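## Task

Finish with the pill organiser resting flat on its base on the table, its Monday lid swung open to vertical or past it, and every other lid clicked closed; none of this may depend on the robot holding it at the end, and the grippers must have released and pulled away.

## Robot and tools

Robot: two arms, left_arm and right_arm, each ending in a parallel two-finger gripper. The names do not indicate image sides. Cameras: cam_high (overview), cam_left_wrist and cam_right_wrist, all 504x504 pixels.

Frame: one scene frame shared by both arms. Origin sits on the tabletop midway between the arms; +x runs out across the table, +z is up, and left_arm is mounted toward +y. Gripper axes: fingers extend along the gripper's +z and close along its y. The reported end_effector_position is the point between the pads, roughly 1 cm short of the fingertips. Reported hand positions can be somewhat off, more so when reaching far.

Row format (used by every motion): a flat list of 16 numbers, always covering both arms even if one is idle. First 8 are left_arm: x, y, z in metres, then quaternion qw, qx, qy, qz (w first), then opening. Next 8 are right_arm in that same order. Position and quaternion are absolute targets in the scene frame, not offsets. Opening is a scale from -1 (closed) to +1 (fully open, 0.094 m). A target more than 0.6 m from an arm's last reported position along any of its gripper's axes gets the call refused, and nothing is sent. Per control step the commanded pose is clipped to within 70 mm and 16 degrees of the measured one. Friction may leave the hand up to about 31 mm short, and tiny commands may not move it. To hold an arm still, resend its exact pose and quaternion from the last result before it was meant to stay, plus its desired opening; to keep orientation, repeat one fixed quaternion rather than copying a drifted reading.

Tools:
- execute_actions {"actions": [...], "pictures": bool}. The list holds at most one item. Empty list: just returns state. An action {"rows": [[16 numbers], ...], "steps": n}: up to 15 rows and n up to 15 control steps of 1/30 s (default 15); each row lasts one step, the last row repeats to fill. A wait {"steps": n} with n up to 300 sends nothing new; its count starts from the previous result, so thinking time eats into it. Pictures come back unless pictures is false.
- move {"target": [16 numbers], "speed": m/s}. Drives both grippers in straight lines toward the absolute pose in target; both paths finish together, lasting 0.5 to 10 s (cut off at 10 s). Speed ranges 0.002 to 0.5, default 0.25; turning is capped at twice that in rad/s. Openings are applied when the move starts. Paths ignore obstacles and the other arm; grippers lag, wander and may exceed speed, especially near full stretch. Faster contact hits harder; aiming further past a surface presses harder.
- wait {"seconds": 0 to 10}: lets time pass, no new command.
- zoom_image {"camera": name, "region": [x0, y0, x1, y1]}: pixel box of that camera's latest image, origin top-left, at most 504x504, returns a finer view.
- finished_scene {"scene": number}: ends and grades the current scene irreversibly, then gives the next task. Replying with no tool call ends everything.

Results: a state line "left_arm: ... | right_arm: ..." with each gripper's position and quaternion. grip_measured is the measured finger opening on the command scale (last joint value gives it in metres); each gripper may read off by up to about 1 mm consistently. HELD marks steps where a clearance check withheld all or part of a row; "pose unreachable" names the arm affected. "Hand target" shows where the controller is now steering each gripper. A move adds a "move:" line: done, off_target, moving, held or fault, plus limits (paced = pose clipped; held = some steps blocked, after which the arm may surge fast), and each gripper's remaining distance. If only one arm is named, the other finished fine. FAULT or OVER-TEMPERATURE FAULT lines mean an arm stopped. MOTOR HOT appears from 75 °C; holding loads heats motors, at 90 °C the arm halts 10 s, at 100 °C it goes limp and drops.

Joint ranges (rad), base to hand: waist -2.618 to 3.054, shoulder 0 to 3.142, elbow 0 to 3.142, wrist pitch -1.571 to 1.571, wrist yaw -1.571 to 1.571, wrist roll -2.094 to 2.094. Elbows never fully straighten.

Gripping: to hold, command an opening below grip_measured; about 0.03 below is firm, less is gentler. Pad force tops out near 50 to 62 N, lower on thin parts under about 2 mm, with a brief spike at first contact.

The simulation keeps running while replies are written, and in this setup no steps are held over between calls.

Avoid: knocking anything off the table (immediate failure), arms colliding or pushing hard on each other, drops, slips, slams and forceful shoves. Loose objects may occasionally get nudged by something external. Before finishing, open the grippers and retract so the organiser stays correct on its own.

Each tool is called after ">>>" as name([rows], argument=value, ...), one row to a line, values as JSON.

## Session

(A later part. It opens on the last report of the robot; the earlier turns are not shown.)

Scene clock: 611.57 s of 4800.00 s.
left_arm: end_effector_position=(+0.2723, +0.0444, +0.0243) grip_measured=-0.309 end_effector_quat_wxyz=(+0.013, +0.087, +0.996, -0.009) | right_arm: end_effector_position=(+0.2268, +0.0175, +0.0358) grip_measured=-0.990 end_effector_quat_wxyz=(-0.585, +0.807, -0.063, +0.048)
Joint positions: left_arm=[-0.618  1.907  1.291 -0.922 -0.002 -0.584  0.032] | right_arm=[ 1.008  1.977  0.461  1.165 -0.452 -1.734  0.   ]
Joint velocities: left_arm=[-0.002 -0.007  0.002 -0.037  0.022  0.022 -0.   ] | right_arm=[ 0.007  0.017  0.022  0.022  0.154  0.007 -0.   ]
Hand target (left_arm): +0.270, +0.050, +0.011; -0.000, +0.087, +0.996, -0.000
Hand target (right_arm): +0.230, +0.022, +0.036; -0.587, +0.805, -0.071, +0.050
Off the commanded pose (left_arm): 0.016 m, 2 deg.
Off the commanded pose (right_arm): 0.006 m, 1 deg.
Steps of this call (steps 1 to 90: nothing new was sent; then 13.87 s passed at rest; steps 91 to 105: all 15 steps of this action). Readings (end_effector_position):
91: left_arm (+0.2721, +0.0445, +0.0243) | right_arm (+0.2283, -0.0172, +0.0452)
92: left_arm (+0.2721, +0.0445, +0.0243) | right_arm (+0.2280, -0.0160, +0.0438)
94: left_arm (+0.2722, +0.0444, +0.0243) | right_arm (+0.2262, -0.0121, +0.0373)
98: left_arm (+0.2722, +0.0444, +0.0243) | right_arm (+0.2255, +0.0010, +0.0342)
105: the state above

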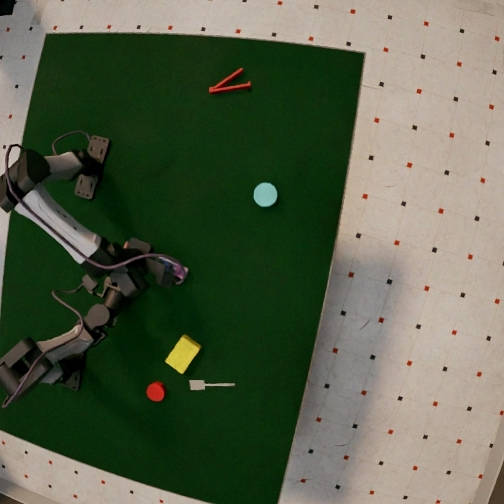

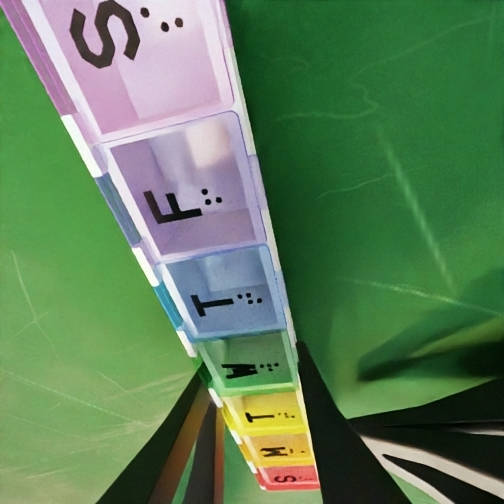

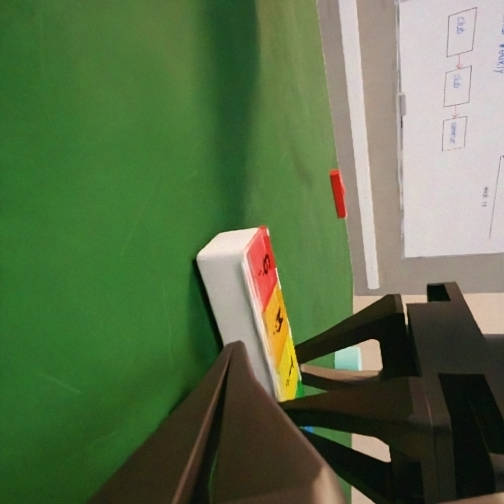

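>>> execute_actions([
  {"rows":[[0.27,0.05,0.010,0,0.087,0.996,0,-0.42,0.232,0.024,0.035,-0.586,0.806,-0.070,0.051,-1],[0.27,0.05,0.010,0,0.087,0.996,0,-0.42,0.232,0.026,0.035,-0.586,0.806,-0.070,0.051,-1],[0.27,0.05,0.010,0,0.087,0.996,0,-0.42,0.232,0.028,0.035,-0.586,0.806,-0.070,0.051,-1],[0.27,0.05,0.010,0,0.087,0.996,0,-0.42,0.232,0.030,0.035,-0.586,0.806,-0.070,0.051,-1],[0.27,0.05,0.010,0,0.087,0.996,0,-0.42,0.232,0.032,0.035,-0.586,0.806,-0.070,0.051,-1],[0.27,0.05,0.010,0,0.087,0.996,0,-0.42,0.232,0.034,0.035,-0.586,0.806,-0.070,0.051,-1],[0.27,0.05,0.010,0,0.087,0.996,0,-0.42,0.232,0.036,0.035,-0.586,0.806,-0.070,0.051,-1],[0.27,0.05,0.010,0,0.087,0.996,0,-0.42,0.232,0.038,0.035,-0.586,0.806,-0.070,0.051,-1]],"steps":15},
])

>>> zoom_image(camera="cam_right_wrist", region=[150,200,350,440])

Scene clock: 619.20 s of 4800.00 s.
left_arm: end_effector_position=(+0.2729, +0.0454, +0.0243) grip_measured=-0.309 end_effector_quat_wxyz=(+0.015, +0.089, +0.996, -0.007) | right_arm: end_effector_position=(+0.2309, +0.0321, +0.0370) grip_measured=-0.990 end_effector_quat_wxyz=(-0.588, +0.804, -0.065, +0.053)
Joint positions: left_arm=[-0.617  1.907  1.291 -0.923 -0.007 -0.58   0.032] | right_arm=[ 1.033  2.005  0.513  1.154 -0.418 -1.721  0.   ]
Joint velocities: left_arm=[-0.002  0.002 -0.012  0.037  0.007  0.022  0.   ] | right_arm=[ 0.002  0.007 -0.002  0.022  0.007 -0.037  0.   ]
Hand target (left_arm): +0.270, +0.050, +0.011; -0.000, +0.087, +0.996, +0.000
Hand target (right_arm): +0.232, +0.038, +0.036; -0.586, +0.805, -0.070, +0.051
Off the commanded pose (left_arm): 0.015 m, 2 deg.
Off the commanded pose (right_arm): 0.006 m, 1 deg.
Steps of this call (steps 1 to 90: nothing new was sent; then 4.13 s passed at rest; steps 91 to 105: all 15 steps of this action). Readings (end_effector_position):
91: left_arm (+0.2723, +0.0444, +0.0243) | right_arm (+0.2283, +0.0177, +0.0363)
92: left_arm (+0.2723, +0.0444, +0.0243) | right_arm (+0.2289, +0.0183, +0.0363)
94: left_arm (+0.2723, +0.0444, +0.0243) | right_arm (+0.2306, +0.0211, +0.0367)
98: left_arm (+0.2723, +0.0444, +0.0243) | right_arm (+0.2305, +0.0291, +0.0371)
105: the state above

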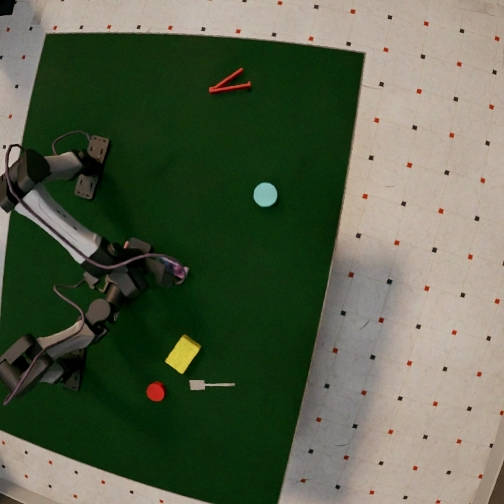

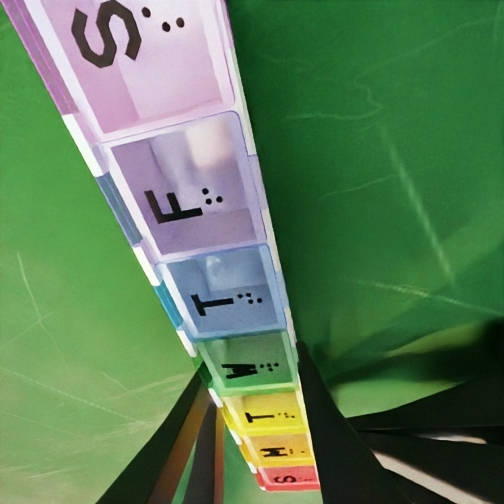

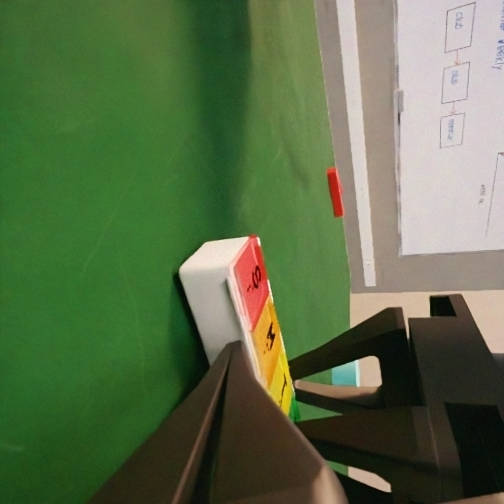

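Region (150, 200, 350, 440) of cam_right_wrist's 504x504 image, scaled by 2.100, with more detail than that image has.

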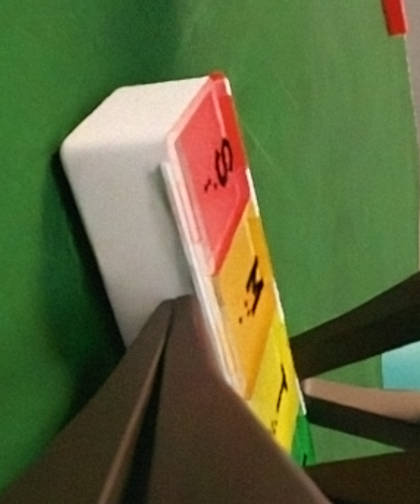

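>>> execute_actions([
  {"rows":[[0.27,0.05,0.010,0,0.087,0.996,0,-0.42,0.236,0.020,0.034,-0.586,0.806,-0.070,0.051,-1],[0.27,0.05,0.010,0,0.087,0.996,0,-0.42,0.240,0.015,0.034,-0.586,0.806,-0.070,0.051,-1],[0.27,0.05,0.010,0,0.087,0.996,0,-0.42,0.240,0.015,0.034,-0.586,0.806,-0.070,0.051,-1],[0.27,0.05,0.010,0,0.087,0.996,0,-0.42,0.240,0.015,0.034,-0.586,0.806,-0.070,0.051,-1],[0.27,0.05,0.010,0,0.087,0.996,0,-0.42,0.240,0.015,0.034,-0.586,0.806,-0.070,0.051,-1],[0.27,0.05,0.010,0,0.087,0.996,0,-0.42,0.240,0.015,0.034,-0.586,0.806,-0.070,0.051,-1],[0.27,0.05,0.010,0,0.087,0.996,0,-0.42,0.240,0.019,0.034,-0.586,0.806,-0.070,0.051,-1],[0.27,0.05,0.010,0,0.087,0.996,0,-0.42,0.240,0.023,0.034,-0.586,0.806,-0.070,0.051,-1],[0.27,0.05,0.010,0,0.087,0.996,0,-0.42,0.239,0.026,0.034,-0.586,0.806,-0.070,0.051,-1],[0.27,0.05,0.010,0,0.087,0.996,0,-0.42,0.239,0.029,0.034,-0.586,0.806,-0.070,0.051,-1],[0.27,0.05,0.010,0,0.087,0.996,0,-0.42,0.239,0.032,0.034,-0.586,0.806,-0.070,0.051,-1],[0.27,0.05,0.010,0,0.087,0.996,0,-0.42,0.239,0.034,0.034,-0.586,0.806,-0.070,0.051,-1],[0.27,0.05,0.010,0,0.087,0.996,0,-0.42,0.239,0.036,0.034,-0.586,0.806,-0.070,0.051,-1],[0.27,0.05,0.010,0,0.087,0.996,0,-0.42,0.239,0.038,0.034,-0.586,0.806,-0.070,0.051,-1]],"steps":15},
])

>>> zoom_image(camera="cam_right_wrist", region=[150,200,350,440])

Scene clock: 635.93 s of 4800.00 s.
left_arm: end_effector_position=(+0.2731, +0.0455, +0.0243) grip_measured=-0.309 end_effector_quat_wxyz=(+0.015, +0.089, +0.996, -0.007) | right_arm: end_effector_position=(+0.2381, +0.0309, +0.0374) grip_measured=-0.990 end_effector_quat_wxyz=(-0.590, +0.803, -0.065, +0.054)
Joint positions: left_arm=[-0.617  1.907  1.291 -0.923 -0.008 -0.579  0.032] | right_arm=[ 1.01   2.013  0.525  1.154 -0.439 -1.728  0.   ]
Joint velocities: left_arm=[ 0.012  0.002 -0.012 -0.095 -0.183  0.007  0.001] | right_arm=[ 0.081  0.037  0.1   -0.022  0.095 -0.007  0.   ]
Hand target (left_arm): +0.270, +0.050, +0.011; -0.000, +0.087, +0.996, -0.000
Hand target (right_arm): +0.239, +0.038, +0.034; -0.586, +0.806, -0.070, +0.051
Off the commanded pose (left_arm): 0.015 m, 2 deg.
Off the commanded pose (right_arm): 0.008 m, 1 deg.
Steps of this call (steps 1 to 90: nothing new was sent; then 13.23 s passed at rest; steps 91 to 105: all 15 steps of this action). Readings (end_effector_position):
91: left_arm (+0.2729, +0.0454, +0.0243) | right_arm (+0.2313, +0.0315, +0.0369)
92: left_arm (+0.2730, +0.0453, +0.0243) | right_arm (+0.2329, +0.0295, +0.0368)
94: left_arm (+0.2730, +0.0452, +0.0243) | right_arm (+0.2401, +0.0242, +0.0370)
98: left_arm (+0.2730, +0.0452, +0.0243) | right_arm (+0.2447, +0.0211, +0.0371)
105: the state above

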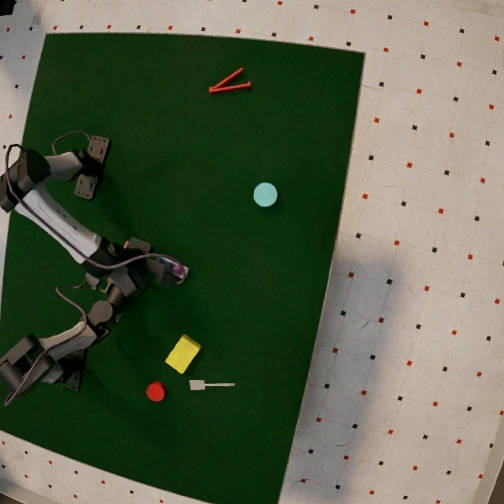

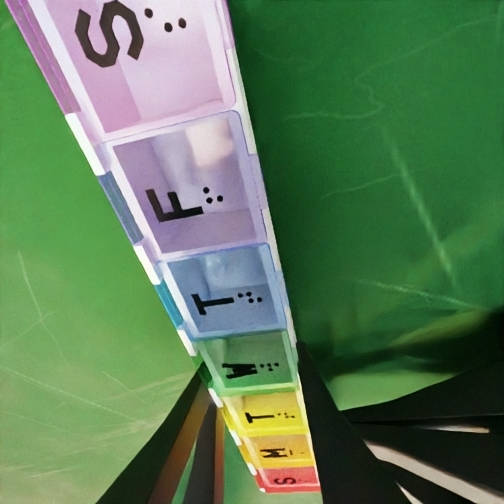

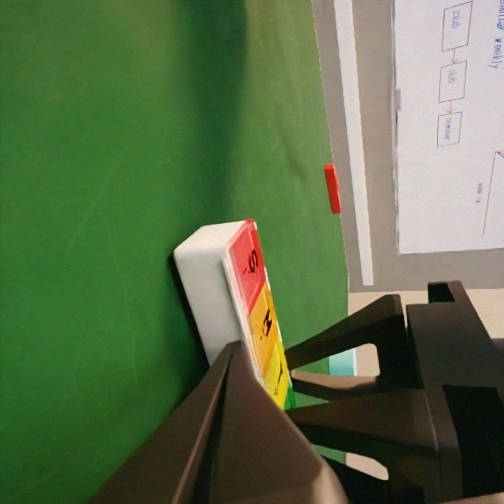

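Region (150, 200, 350, 440) of cam_right_wrist's 504x504 image, scaled by 2.100, with more detail than that image has.

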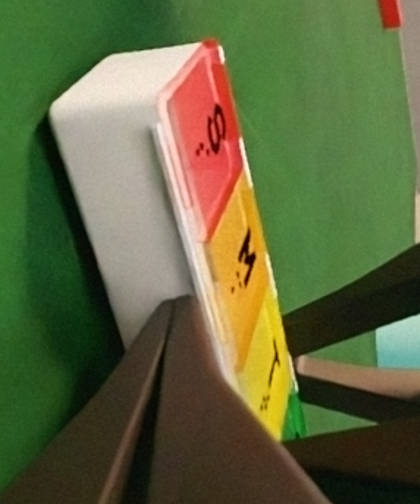

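>>> execute_actions([
  {"rows":[[0.27,0.05,0.010,0,0.087,0.996,0,-0.42,0.239,0.040,0.035,-0.586,0.806,-0.070,0.051,-1],[0.27,0.05,0.010,0,0.087,0.996,0,-0.42,0.239,0.041,0.036,-0.586,0.806,-0.070,0.051,-1],[0.27,0.05,0.010,0,0.087,0.996,0,-0.42,0.239,0.042,0.037,-0.586,0.806,-0.070,0.051,-1],[0.27,0.05,0.010,0,0.087,0.996,0,-0.42,0.239,0.043,0.038,-0.586,0.806,-0.070,0.051,-1],[0.27,0.05,0.010,0,0.087,0.996,0,-0.42,0.239,0.044,0.039,-0.586,0.806,-0.070,0.051,-1],[0.27,0.05,0.010,0,0.087,0.996,0,-0.42,0.239,0.044,0.040,-0.586,0.806,-0.070,0.051,-1],[0.27,0.05,0.010,0,0.087,0.996,0,-0.42,0.239,0.044,0.042,-0.586,0.806,-0.070,0.051,-1],[0.27,0.05,0.010,0,0.087,0.996,0,-0.42,0.239,0.044,0.044,-0.586,0.806,-0.070,0.051,-1],[0.27,0.05,0.010,0,0.087,0.996,0,-0.42,0.239,0.044,0.046,-0.586,0.806,-0.070,0.051,-1],[0.27,0.05,0.010,0,0.087,0.996,0,-0.42,0.239,0.044,0.048,-0.586,0.806,-0.070,0.051,-1],[0.27,0.05,0.010,0,0.087,0.996,0,-0.42,0.239,0.044,0.050,-0.586,0.806,-0.070,0.051,-1]],"steps":15},
])

>>> zoom_image(camera="cam_right_wrist", region=[150,200,350,440])

Scene clock: 650.00 s of 4800.00 s.
left_arm: end_effector_position=(+0.2744, +0.0490, +0.0243) grip_measured=-0.309 end_effector_quat_wxyz=(+0.016, +0.089, +0.996, -0.001) | right_arm: end_effector_position=(+0.2383, +0.0347, +0.0375) grip_measured=-0.990 end_effector_quat_wxyz=(-0.575, +0.813, -0.075, +0.050)
Joint positions: left_arm=[-0.613  1.907  1.291 -0.929 -0.019 -0.575  0.032] | right_arm=[ 1.023  1.979  0.549  1.057 -0.415 -1.721  0.   ]
Joint velocities: left_arm=[ 0.017  0.012 -0.007  0.007 -0.022  0.081 -0.001] | right_arm=[ 0.007 -0.051  0.007 -0.11   0.007  0.022  0.001]
Hand target (left_arm): +0.270, +0.050, +0.011; -0.000, +0.087, +0.996, +0.000
Hand target (right_arm): +0.239, +0.044, +0.051; -0.586, +0.805, -0.070, +0.051
Off the commanded pose (left_arm): 0.015 m, 2 deg.
Off the commanded pose (right_arm): 0.016 m, 2 deg.
Steps of this call (steps 1 to 90: nothing new was sent; then 10.57 s passed at rest; steps 91 to 105: all 15 steps of this action). Readings (end_effector_position):
91: left_arm (+0.2736, +0.0465, +0.0243) | right_arm (+0.2387, +0.0317, +0.0371)
92: left_arm (+0.2738, +0.0467, +0.0243) | right_arm (+0.2390, +0.0322, +0.0373)
94: left_arm (+0.2743, +0.0478, +0.0243) | right_arm (+0.2393, +0.0336, +0.0371)
98: left_arm (+0.2752, +0.0498, +0.0243) | right_arm (+0.2401, +0.0356, +0.0368)
105: the state above

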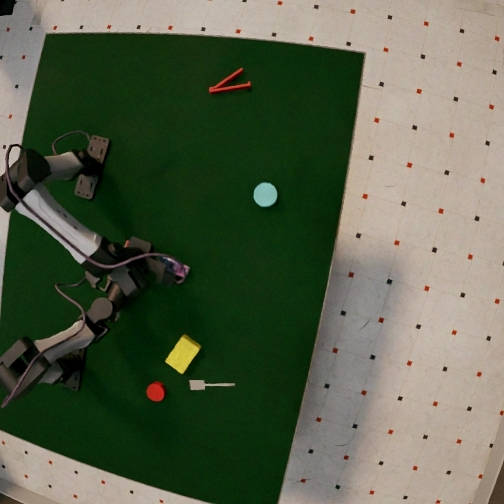

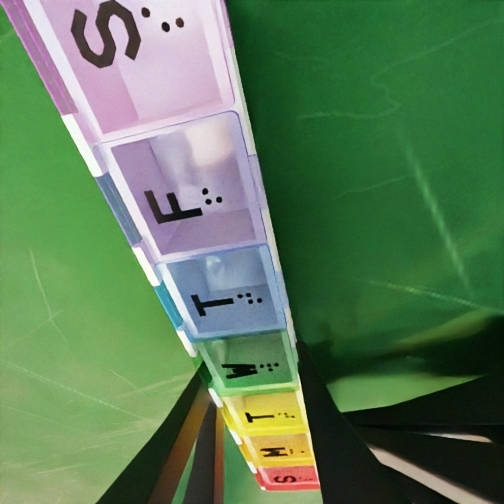

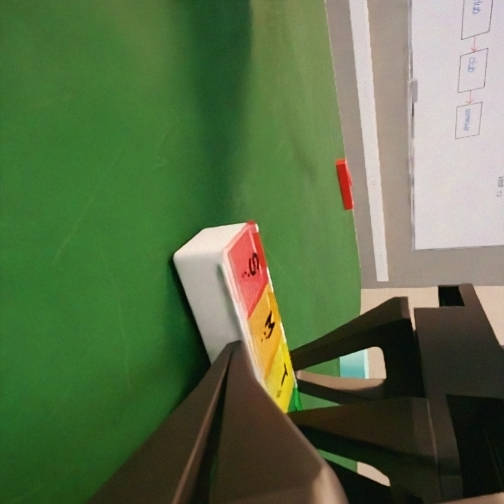

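Region (150, 200, 350, 440) of cam_right_wrist's 504x504 image, scaled by 2.100, with more detail than that image has.

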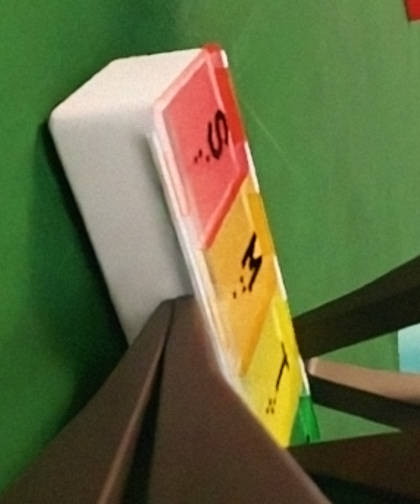

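>>> execute_actions([
  {"rows":[[0.27,0.048,0.008,0,0.087,0.996,0,-0.42,0.239,0.044,0.052,-0.586,0.806,-0.070,0.051,-1],[0.27,0.048,0.008,0,0.087,0.996,0,-0.42,0.239,0.044,0.054,-0.586,0.806,-0.070,0.051,-1],[0.27,0.048,0.008,0,0.087,0.996,0,-0.42,0.239,0.044,0.056,-0.586,0.806,-0.070,0.051,-1],[0.27,0.048,0.008,0,0.087,0.996,0,-0.42,0.239,0.044,0.058,-0.586,0.806,-0.070,0.051,-1],[0.27,0.048,0.008,0,0.087,0.996,0,-0.42,0.239,0.044,0.060,-0.586,0.806,-0.070,0.051,-1],[0.27,0.048,0.008,0,0.087,0.996,0,-0.42,0.239,0.044,0.062,-0.586,0.806,-0.070,0.051,-1],[0.27,0.048,0.008,0,0.087,0.996,0,-0.42,0.239,0.044,0.064,-0.586,0.806,-0.070,0.051,-1],[0.27,0.048,0.008,0,0.087,0.996,0,-0.42,0.239,0.044,0.066,-0.586,0.806,-0.070,0.051,-1],[0.27,0.048,0.008,0,0.087,0.996,0,-0.42,0.239,0.044,0.068,-0.586,0.806,-0.070,0.051,-1]],"steps":12},
])

>>> zoom_image(camera="cam_right_wrist", region=[150,200,350,440])

Scene clock: 669.73 s of 4800.00 s.
left_arm: end_effector_position=(+0.2741, +0.0471, +0.0233) grip_measured=-0.309 end_effector_quat_wxyz=(+0.014, +0.089, +0.996, -0.005) | right_arm: end_effector_position=(+0.2374, +0.0342, +0.0529) grip_measured=-0.990 end_effector_quat_wxyz=(-0.572, +0.816, -0.077, +0.047)
Joint positions: left_arm=[-0.613  1.91   1.291 -0.923 -0.01  -0.575  0.032] | right_arm=[ 1.025  1.893  0.555  0.955 -0.414 -1.72   0.   ]
Joint velocities: left_arm=[-0.012  0.012  0.002  0.066 -0.051  0.007 -0.002] | right_arm=[ 0.022 -0.164  0.1    0.037  0.037  0.022 -0.   ]
Hand target (left_arm): +0.270, +0.048, +0.009; -0.000, +0.087, +0.996, +0.000
Hand target (right_arm): +0.238, +0.043, +0.069; -0.586, +0.806, -0.070, +0.050
Off the commanded pose (left_arm): 0.016 m, 2 deg.
Off the commanded pose (right_arm): 0.018 m, 2 deg.
Steps of this call (steps 1 to 90: nothing new was sent; then 16.33 s passed at rest; steps 91 to 102: all 12 steps of this action). Readings (end_effector_position):
91: left_arm (+0.2744, +0.0489, +0.0243) | right_arm (+0.2382, +0.0346, +0.0373)
92: left_arm (+0.2743, +0.0488, +0.0243) | right_arm (+0.2382, +0.0345, +0.0378)
94: left_arm (+0.2741, +0.0485, +0.0243) | right_arm (+0.2379, +0.0340, +0.0392)
98: left_arm (+0.2738, +0.0479, +0.0243) | right_arm (+0.2369, +0.0325, +0.0427)
102: the state above

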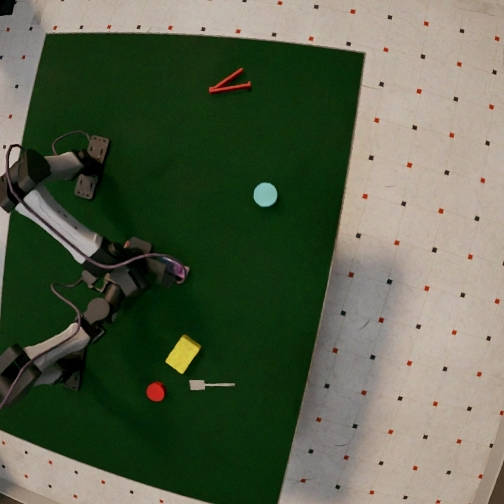

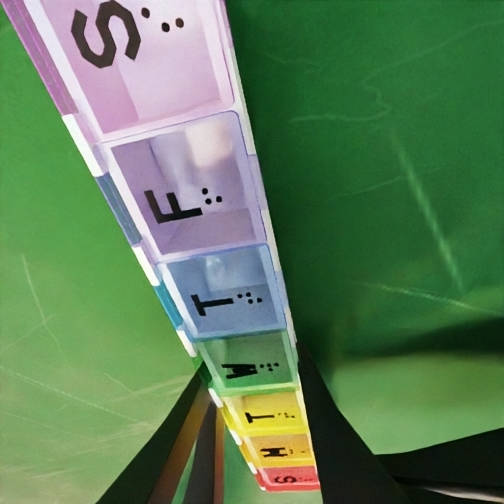

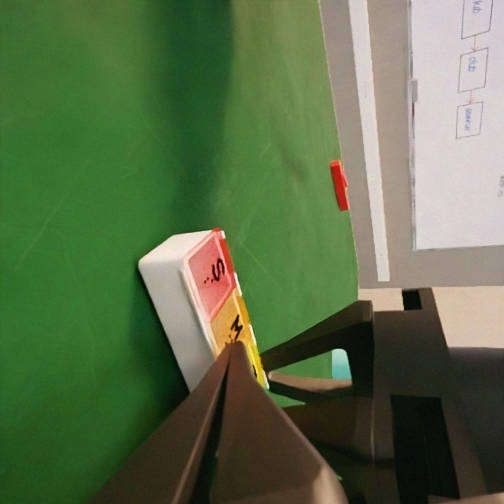

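Region (150, 200, 350, 440) of cam_right_wrist's 504x504 image, scaled by 2.100, with more detail than that image has.

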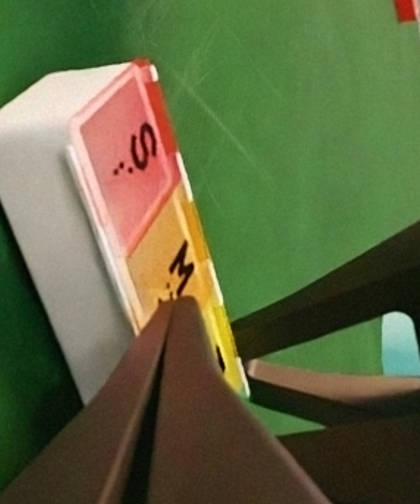

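>>> zoom_image(camera="cam_right_wrist", region=[160,230,260,370])

>>> zoom_image(camera="cam_left_wrist", region=[180,200,340,400])

Region (160, 230, 260, 370) of cam_right_wrist's 504x504 image, scaled by 3.600, with more detail than that image has; it fills the left 360 columns of this view, and the rest is white.

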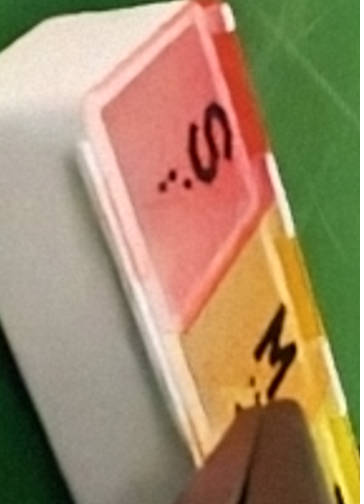

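Region (180, 200, 340, 400) of cam_left_wrist's 504x504 image, scaled by 2.520, with more detail than that image has; it fills the left 403 columns of this view, and the rest is white.

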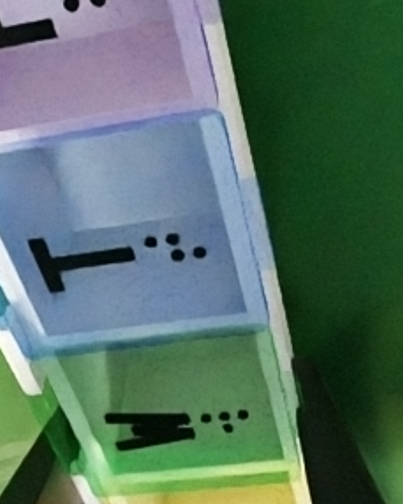

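>>> move(target=[0.27,0.048,0.010,0,0.087,0.996,0,-0.42,0.255,0.005,0.050,-0.586,0.806,-0.070,0.051,-1], speed=0.08)

>>> zoom_image(camera="cam_right_wrist", region=[170,200,310,360])

Scene clock: 692.07 s of 4800.00 s.
left_arm: end_effector_position=(+0.2741, +0.0468, +0.0227) grip_measured=-0.309 end_effector_quat_wxyz=(+0.014, +0.089, +0.996, -0.005) | right_arm: end_effector_position=(+0.2567, +0.0079, +0.0520) grip_measured=-0.990 end_effector_quat_wxyz=(-0.583, +0.807, -0.074, +0.051)
Joint positions: left_arm=[-0.613  1.912  1.291 -0.922 -0.008 -0.575  0.032] | right_arm=[ 0.911  1.901  0.509  1.02  -0.523 -1.759  0.   ]
Joint velocities: left_arm=[ 0.017 -0.022 -0.007 -0.081 -0.051 -0.066 -0.   ] | right_arm=[-0.007 -0.017 -0.012 -0.007 -0.066 -0.095 -0.001]
Hand target (left_arm): +0.270, +0.048, +0.011; +0.000, +0.087, +0.996, +0.000
Hand target (right_arm): +0.255, +0.004, +0.049; -0.584, +0.807, -0.069, +0.052
Off the commanded pose (left_arm): 0.013 m, 2 deg.
Off the commanded pose (right_arm): 0.004 m, 1 deg.
After step 90, 18.37 s passed at rest.
move: off_target (left_arm)

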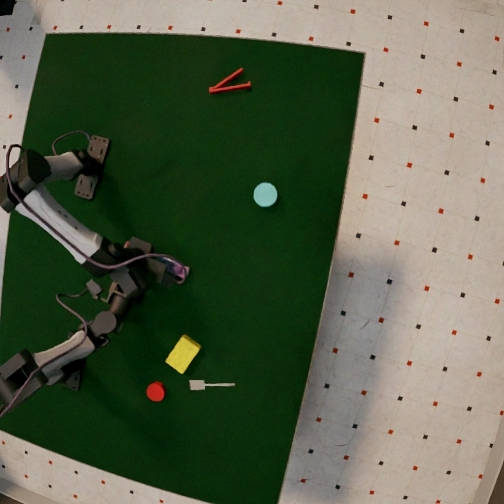

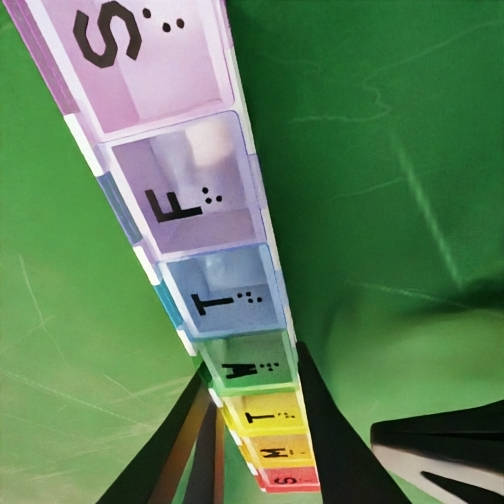

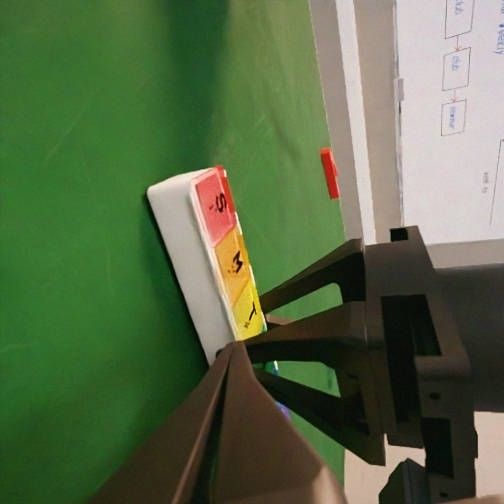

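Region (170, 200, 310, 360) of cam_right_wrist's 504x504 image, scaled by 3.150, with more detail than that image has; it fills the left 441 columns of this view, and the rest is white.

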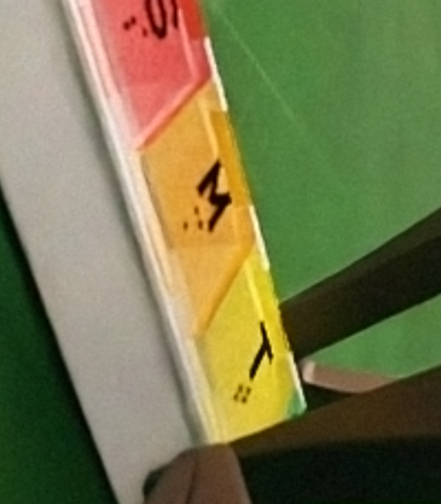

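>>> move(target=[0.27,0.048,0.010,0,0.087,0.996,0,-0.42,0.230,-0.03,0.050,-0.450,0.520,-0.619,-0.378,-1], speed=0.15)

Scene clock: 723.80 s of 4800.00 s.
left_arm: end_effector_position=(+0.2741, +0.0468, +0.0227) grip_measured=-0.309 end_effector_quat_wxyz=(+0.014, +0.089, +0.996, -0.005) | right_arm: end_effector_position=(+0.2299, -0.0264, +0.0435) grip_measured=-0.990 end_effector_quat_wxyz=(+0.444, -0.527, +0.622, +0.373)
Joint positions: left_arm=[-0.613  1.912  1.291 -0.922 -0.008 -0.575  0.032] | right_arm=[ 0.895  1.836  0.339  1.103 -0.544 -0.217  0.   ]
Joint velocities: left_arm=[ 0.022  0.012 -0.002 -0.066 -0.095  0.022 -0.001] | right_arm=[ 0.002  0.002 -0.002 -0.051 -0.022  0.037 -0.001]
Hand target (left_arm): +0.270, +0.048, +0.011; -0.000, +0.087, +0.996, +0.000
Hand target (right_arm): +0.230, -0.030, +0.049; +0.450, -0.521, +0.619, +0.378
Off the commanded pose (left_arm): 0.013 m, 2 deg.
Off the commanded pose (right_arm): 0.007 m, 1 deg.
After step 90, 23.07 s passed at rest.
move: off_target (left_arm)

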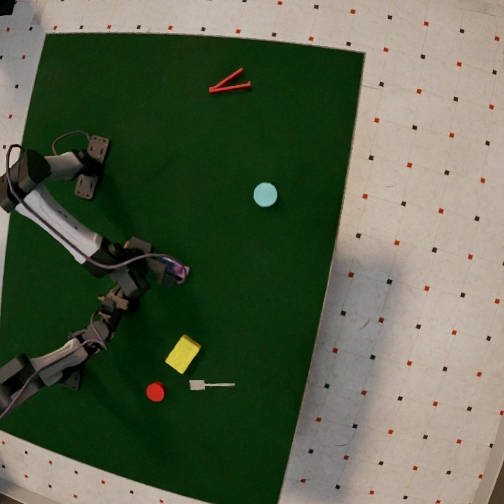

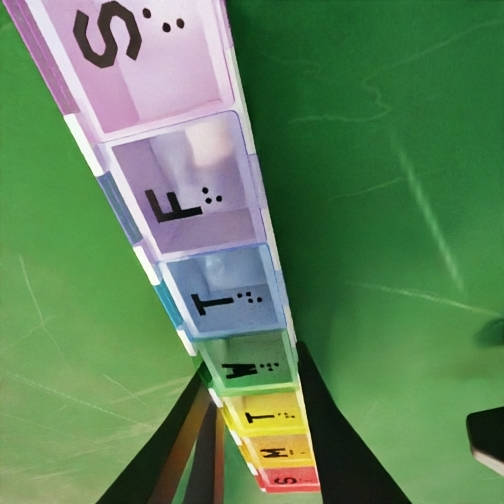

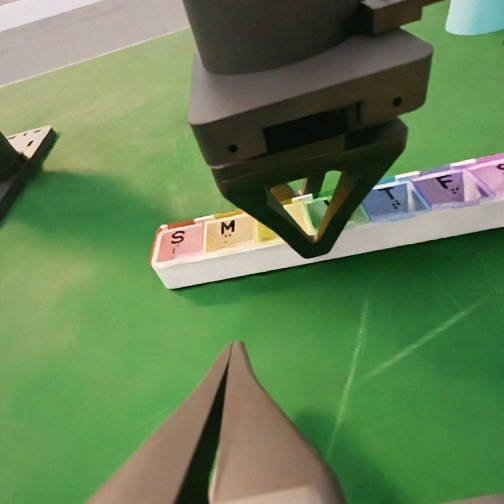

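>>> move(target=[0.27,0.048,0.010,0,0.087,0.996,0,-0.42,0.232,0.012,0.040,-0.450,0.520,-0.619,-0.378,-1], speed=0.06)

>>> zoom_image(camera="cam_right_wrist", region=[140,200,340,360])

Scene clock: 729.40 s of 4800.00 s.
left_arm: end_effector_position=(+0.2741, +0.0468, +0.0227) grip_measured=-0.309 end_effector_quat_wxyz=(+0.014, +0.089, +0.996, -0.005) | right_arm: end_effector_position=(+0.2283, +0.0045, +0.0337) grip_measured=-0.990 end_effector_quat_wxyz=(+0.437, -0.524, +0.626, +0.376)
Joint positions: left_arm=[-0.613  1.912  1.291 -0.922 -0.008 -0.575  0.032] | right_arm=[ 0.979  1.939  0.429  1.125 -0.47  -0.167  0.   ]
Joint velocities: left_arm=[-0.002 -0.012  0.017 -0.037  0.007 -0.051  0.   ] | right_arm=[ 0.027  0.007 -0.012  0.022  0.022 -0.022 -0.   ]
Hand target (left_arm): +0.270, +0.048, +0.011; -0.000, +0.087, +0.996, +0.000
Hand target (right_arm): +0.232, +0.012, +0.041; +0.450, -0.519, +0.619, +0.380
Off the commanded pose (left_arm): 0.013 m, 2 deg.
Off the commanded pose (right_arm): 0.010 m, 2 deg.
After step 90, 1.63 s passed at rest.
move: off_target (left_arm)

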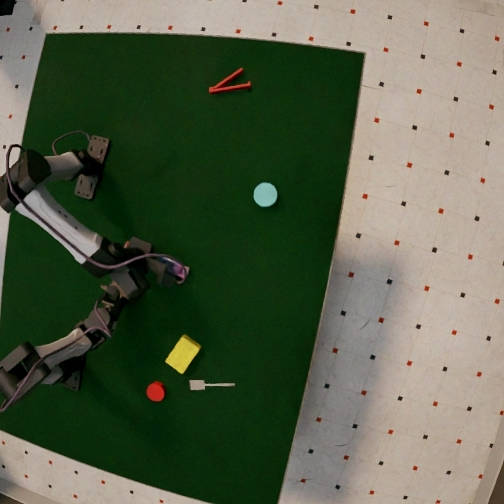

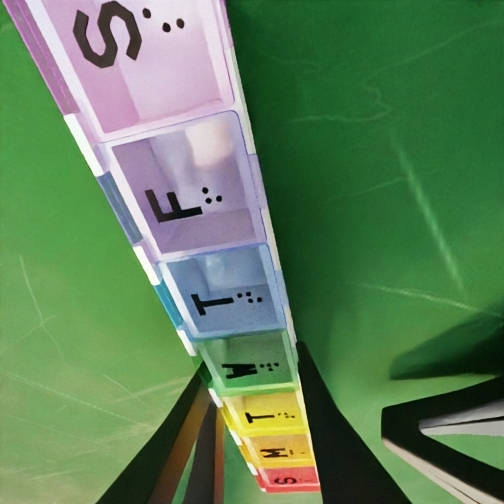

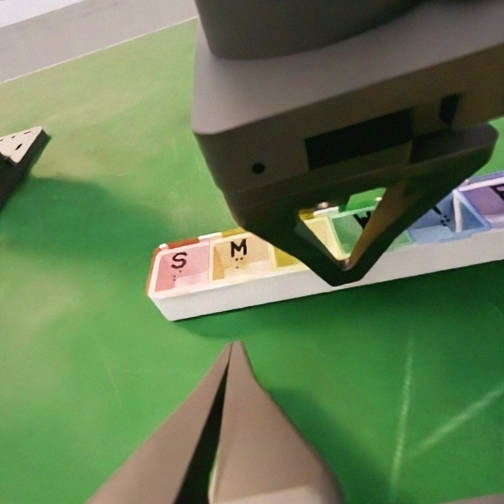

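Region (140, 200, 340, 360) of cam_right_wrist's 504x504 image, scaled by 2.520, with more detail than that image has; it fills the top 403 rows of this view, and the rest is white.

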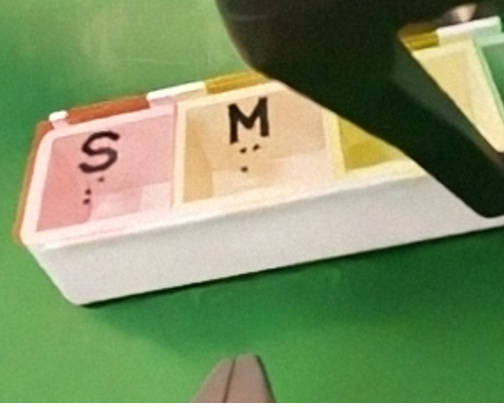

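>>> execute_actions([
  {"rows":[[0.27,0.048,0.010,0,0.087,0.996,0,-0.42,0.233,0.014,0.040,-0.450,0.520,-0.619,-0.378,-1],[0.27,0.048,0.010,0,0.087,0.996,0,-0.42,0.233,0.016,0.040,-0.450,0.520,-0.619,-0.378,-1],[0.27,0.048,0.010,0,0.087,0.996,0,-0.42,0.234,0.018,0.039,-0.450,0.520,-0.619,-0.378,-1],[0.27,0.048,0.010,0,0.087,0.996,0,-0.42,0.234,0.020,0.039,-0.450,0.520,-0.619,-0.378,-1],[0.27,0.048,0.010,0,0.087,0.996,0,-0.42,0.234,0.022,0.038,-0.450,0.520,-0.619,-0.378,-1],[0.27,0.048,0.010,0,0.087,0.996,0,-0.42,0.235,0.024,0.038,-0.450,0.520,-0.619,-0.378,-1],[0.27,0.048,0.010,0,0.087,0.996,0,-0.42,0.235,0.026,0.037,-0.450,0.520,-0.619,-0.378,-1],[0.27,0.048,0.010,0,0.087,0.996,0,-0.42,0.235,0.028,0.037,-0.450,0.520,-0.619,-0.378,-1],[0.27,0.048,0.010,0,0.087,0.996,0,-0.42,0.235,0.030,0.036,-0.450,0.520,-0.619,-0.378,-1],[0.27,0.048,0.010,0,0.087,0.996,0,-0.42,0.235,0.032,0.036,-0.450,0.520,-0.619,-0.378,-1]],"steps":15},
])

>>> zoom_image(camera="cam_right_wrist", region=[140,240,340,400])

Scene clock: 748.77 s of 4800.00 s.
left_arm: end_effector_position=(+0.2741, +0.0468, +0.0227) grip_measured=-0.309 end_effector_quat_wxyz=(+0.014, +0.089, +0.996, -0.005) | right_arm: end_effector_position=(+0.2317, +0.0253, +0.0325) grip_measured=-0.990 end_effector_quat_wxyz=(+0.442, -0.525, +0.622, +0.377)
Joint positions: left_arm=[-0.613  1.912  1.291 -0.922 -0.008 -0.575  0.032] | right_arm=[ 1.014  1.994  0.502  1.127 -0.439 -0.157  0.   ]
Joint velocities: left_arm=[ 0.007 -0.002  0.007 -0.066  0.007 -0.037  0.001] | right_arm=[-0.002 -0.007 -0.017 -0.066  0.066  0.051  0.   ]
Hand target (left_arm): +0.270, +0.048, +0.011; -0.000, +0.087, +0.996, +0.000
Hand target (right_arm): +0.235, +0.032, +0.037; +0.450, -0.520, +0.619, +0.379
Off the commanded pose (left_arm): 0.013 m, 2 deg.
Off the commanded pose (right_arm): 0.008 m, 1 deg.
Steps of this call (steps 1 to 90: nothing new was sent; then 15.87 s passed at rest; steps 91 to 105: all 15 steps of this action). Readings (end_effector_position):
91: left_arm (+0.2741, +0.0468, +0.0227) | right_arm (+0.2288, +0.0045, +0.0339)
92: left_arm (+0.2741, +0.0468, +0.0227) | right_arm (+0.2289, +0.0050, +0.0341)
94: left_arm (+0.2741, +0.0468, +0.0227) | right_arm (+0.2301, +0.0082, +0.0345)
98: left_arm (+0.2741, +0.0468, +0.0227) | right_arm (+0.2314, +0.0171, +0.0339)
105: the state above

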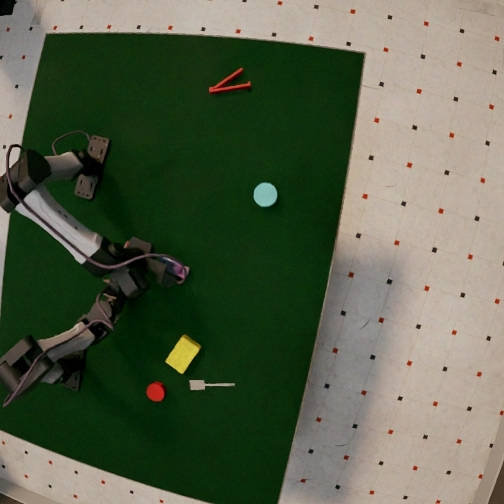

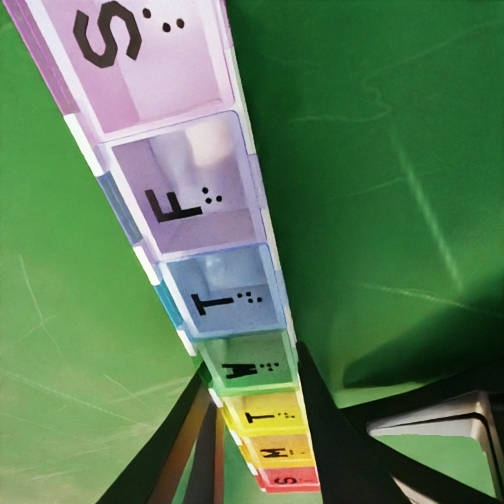

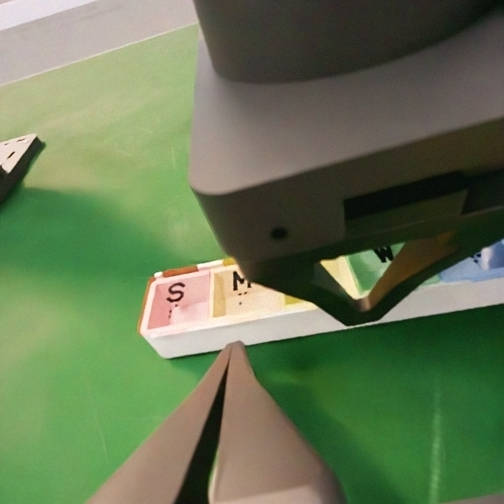

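Region (140, 240, 340, 400) of cam_right_wrist's 504x504 image, scaled by 2.520, with more detail than that image has; it fills the top 403 rows of this view, and the rest is white.

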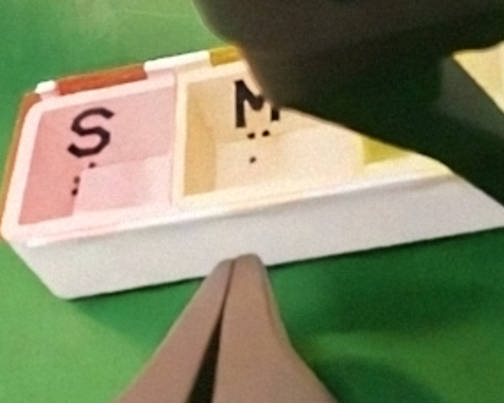

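>>> execute_actions([
  {"rows":[[0.27,0.048,0.010,0,0.087,0.996,0,-0.42,0.238,0.030,0.039,-0.450,0.520,-0.619,-0.378,-1],[0.27,0.048,0.010,0,0.087,0.996,0,-0.42,0.240,0.030,0.040,-0.450,0.520,-0.619,-0.378,-1],[0.27,0.048,0.010,0,0.087,0.996,0,-0.42,0.241,0.031,0.040,-0.450,0.520,-0.619,-0.378,-1],[0.27,0.048,0.010,0,0.087,0.996,0,-0.42,0.241,0.032,0.040,-0.450,0.520,-0.619,-0.378,-1],[0.27,0.048,0.010,0,0.087,0.996,0,-0.42,0.241,0.033,0.040,-0.450,0.520,-0.619,-0.378,-1],[0.27,0.048,0.010,0,0.087,0.996,0,-0.42,0.241,0.034,0.040,-0.450,0.520,-0.619,-0.378,-1]],"steps":12},
])

>>> zoom_image(camera="cam_right_wrist", region=[140,240,340,400])

Scene clock: 759.20 s of 4800.00 s.
left_arm: end_effector_position=(+0.2741, +0.0468, +0.0227) grip_measured=-0.309 end_effector_quat_wxyz=(+0.014, +0.089, +0.996, -0.005) | right_arm: end_effector_position=(+0.2359, +0.0297, +0.0354) grip_measured=-0.990 end_effector_quat_wxyz=(+0.445, -0.523, +0.621, +0.377)
Joint positions: left_arm=[-0.613  1.912  1.291 -0.922 -0.008 -0.575  0.032] | right_arm=[ 1.014  1.994  0.524  1.111 -0.434 -0.155  0.   ]
Joint velocities: left_arm=[-0.007 -0.017  0.012  0.037  0.037 -0.007 -0.   ] | right_arm=[-0.022 -0.007  0.007 -0.095  0.095  0.007 -0.   ]
Hand target (left_arm): +0.270, +0.048, +0.011; -0.000, +0.087, +0.996, +0.000
Hand target (right_arm): +0.241, +0.034, +0.040; +0.450, -0.520, +0.619, +0.378
Off the commanded pose (left_arm): 0.013 m, 2 deg.
Off the commanded pose (right_arm): 0.008 m, 1 deg.
Steps of this call (steps 1 to 90: nothing new was sent; then 7.03 s passed at rest; steps 91 to 102: all 12 steps of this action). Readings (end_effector_position):
91: left_arm (+0.2741, +0.0468, +0.0227) | right_arm (+0.2325, +0.0251, +0.0323)
92: left_arm (+0.2741, +0.0468, +0.0227) | right_arm (+0.2324, +0.0250, +0.0321)
94: left_arm (+0.2741, +0.0468, +0.0227) | right_arm (+0.2330, +0.0258, +0.0321)
98: left_arm (+0.2741, +0.0468, +0.0227) | right_arm (+0.2357, +0.0294, +0.0356)
102: the state above

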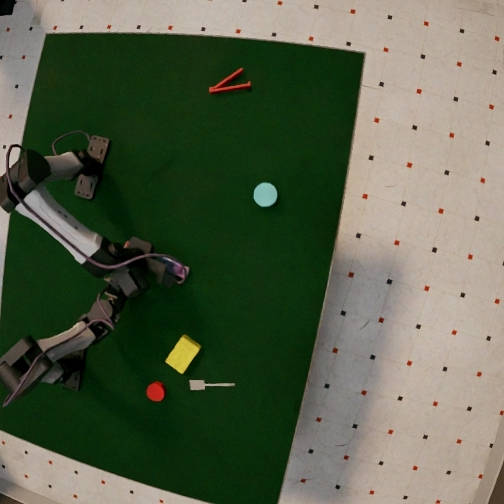

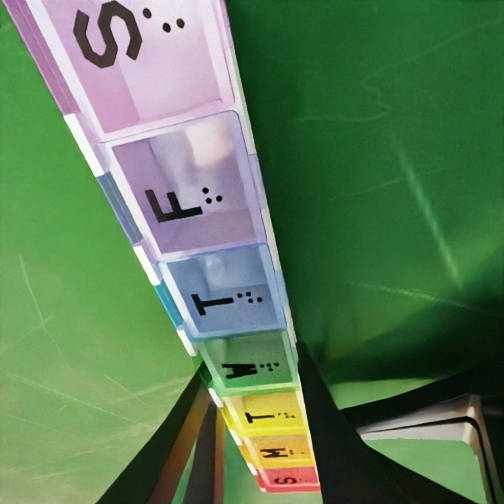

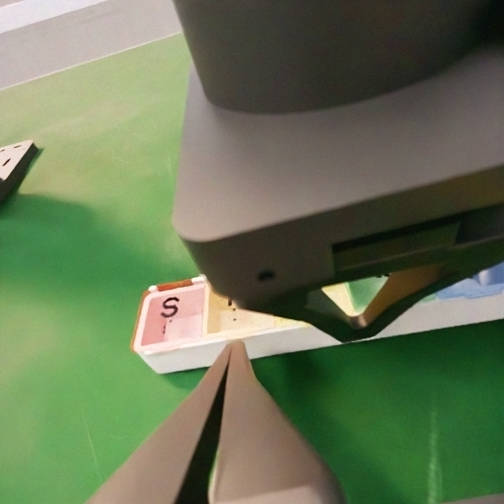

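Region (140, 240, 340, 400) of cam_right_wrist's 504x504 image, scaled by 2.520, with more detail than that image has; it fills the top 403 rows of this view, and the rest is white.

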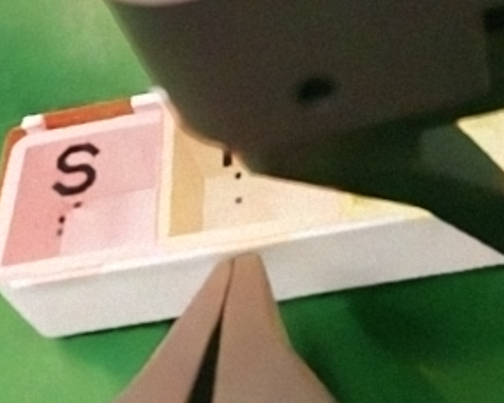

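>>> execute_actions([
  {"rows":[[0.27,0.048,0.010,0,0.087,0.996,0,-0.42,0.242,0.036,0.040,-0.450,0.520,-0.619,-0.378,-1],[0.27,0.048,0.010,0,0.087,0.996,0,-0.42,0.242,0.037,0.040,-0.450,0.520,-0.619,-0.378,-1],[0.27,0.048,0.010,0,0.087,0.996,0,-0.42,0.242,0.038,0.040,-0.450,0.520,-0.619,-0.378,-1],[0.27,0.048,0.010,0,0.087,0.996,0,-0.42,0.242,0.039,0.040,-0.450,0.520,-0.619,-0.378,-1],[0.27,0.048,0.010,0,0.087,0.996,0,-0.42,0.242,0.040,0.040,-0.450,0.520,-0.619,-0.378,-1],[0.27,0.048,0.010,0,0.087,0.996,0,-0.42,0.242,0.041,0.040,-0.450,0.520,-0.619,-0.378,-1],[0.27,0.048,0.010,0,0.087,0.996,0,-0.42,0.242,0.042,0.042,-0.450,0.520,-0.619,-0.378,-1],[0.27,0.048,0.010,0,0.087,0.996,0,-0.42,0.242,0.042,0.044,-0.450,0.520,-0.619,-0.378,-1],[0.27,0.048,0.010,0,0.087,0.996,0,-0.42,0.242,0.042,0.046,-0.450,0.520,-0.619,-0.378,-1],[0.27,0.048,0.010,0,0.087,0.996,0,-0.42,0.242,0.042,0.048,-0.450,0.520,-0.619,-0.378,-1]],"steps":14},
])

>>> zoom_image(camera="cam_right_wrist", region=[140,240,340,400])

Scene clock: 770.70 s of 4800.00 s.
left_arm: end_effector_position=(+0.2755, +0.0484, +0.0227) grip_measured=-0.309 end_effector_quat_wxyz=(+0.017, +0.089, +0.996, -0.000) | right_arm: end_effector_position=(+0.2382, +0.0328, +0.0349) grip_measured=-0.990 end_effector_quat_wxyz=(+0.437, -0.524, +0.627, +0.374)
Joint positions: left_arm=[-0.613  1.912  1.291 -0.922 -0.021 -0.575  0.032] | right_arm=[ 1.014  1.985  0.547  1.057 -0.434 -0.155  0.   ]
Joint velocities: left_arm=[-0.017 -0.017  0.007 -0.007  0.022 -0.066 -0.   ] | right_arm=[ 0.012 -0.007  0.012 -0.081  0.022  0.007 -0.001]
Hand target (left_arm): +0.270, +0.048, +0.011; -0.000, +0.087, +0.996, +0.000
Hand target (right_arm): +0.242, +0.041, +0.049; +0.450, -0.520, +0.619, +0.379
Off the commanded pose (left_arm): 0.014 m, 2 deg.
Off the commanded pose (right_arm): 0.016 m, 2 deg.
Steps of this call (steps 1 to 90: nothing new was sent; then 8.03 s passed at rest; steps 91 to 104: all 14 steps of this action). Readings (end_effector_position):
91: left_arm (+0.2741, +0.0468, +0.0227) | right_arm (+0.2360, +0.0298, +0.0353)
92: left_arm (+0.2741, +0.0468, +0.0227) | right_arm (+0.2363, +0.0303, +0.0355)
94: left_arm (+0.2741, +0.0468, +0.0227) | right_arm (+0.2368, +0.0310, +0.0351)
98: left_arm (+0.2751, +0.0479, +0.0227) | right_arm (+0.2379, +0.0325, +0.0348)
104: the state above

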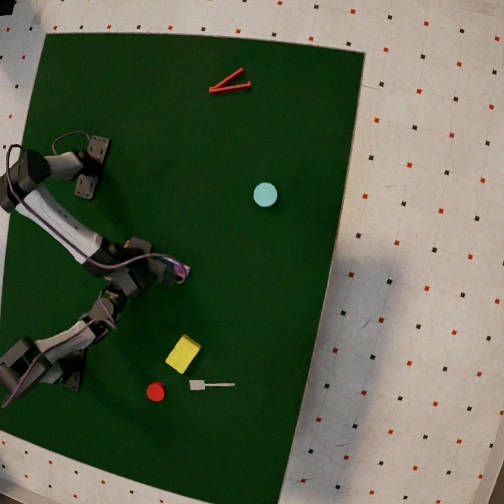

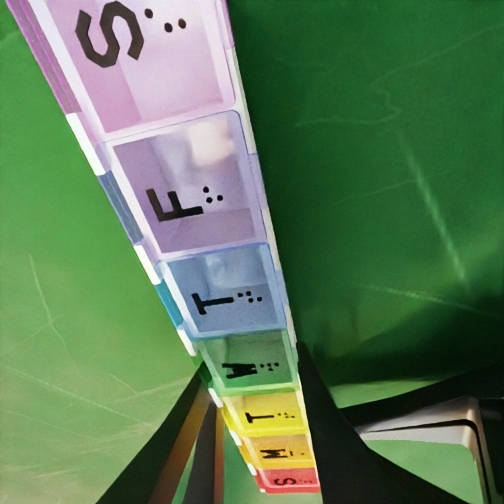

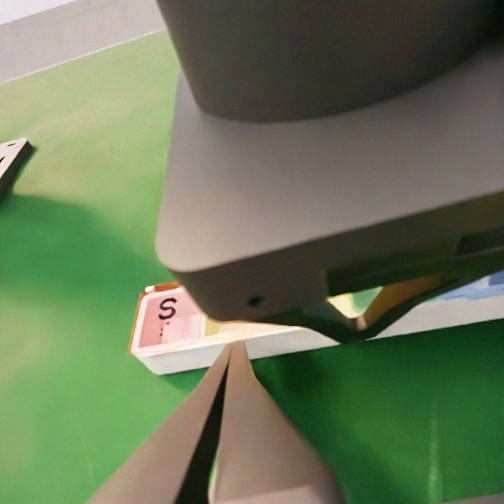

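Region (140, 240, 340, 400) of cam_right_wrist's 504x504 image, scaled by 2.520, with more detail than that image has; it fills the top 403 rows of this view, and the rest is white.

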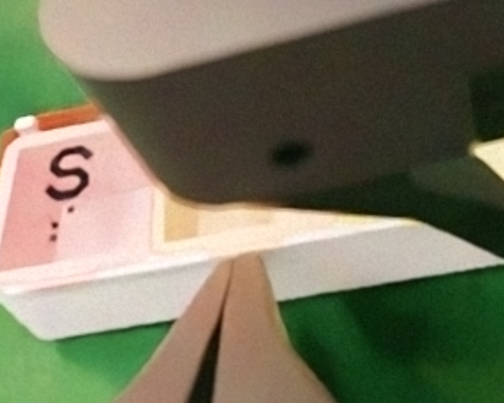

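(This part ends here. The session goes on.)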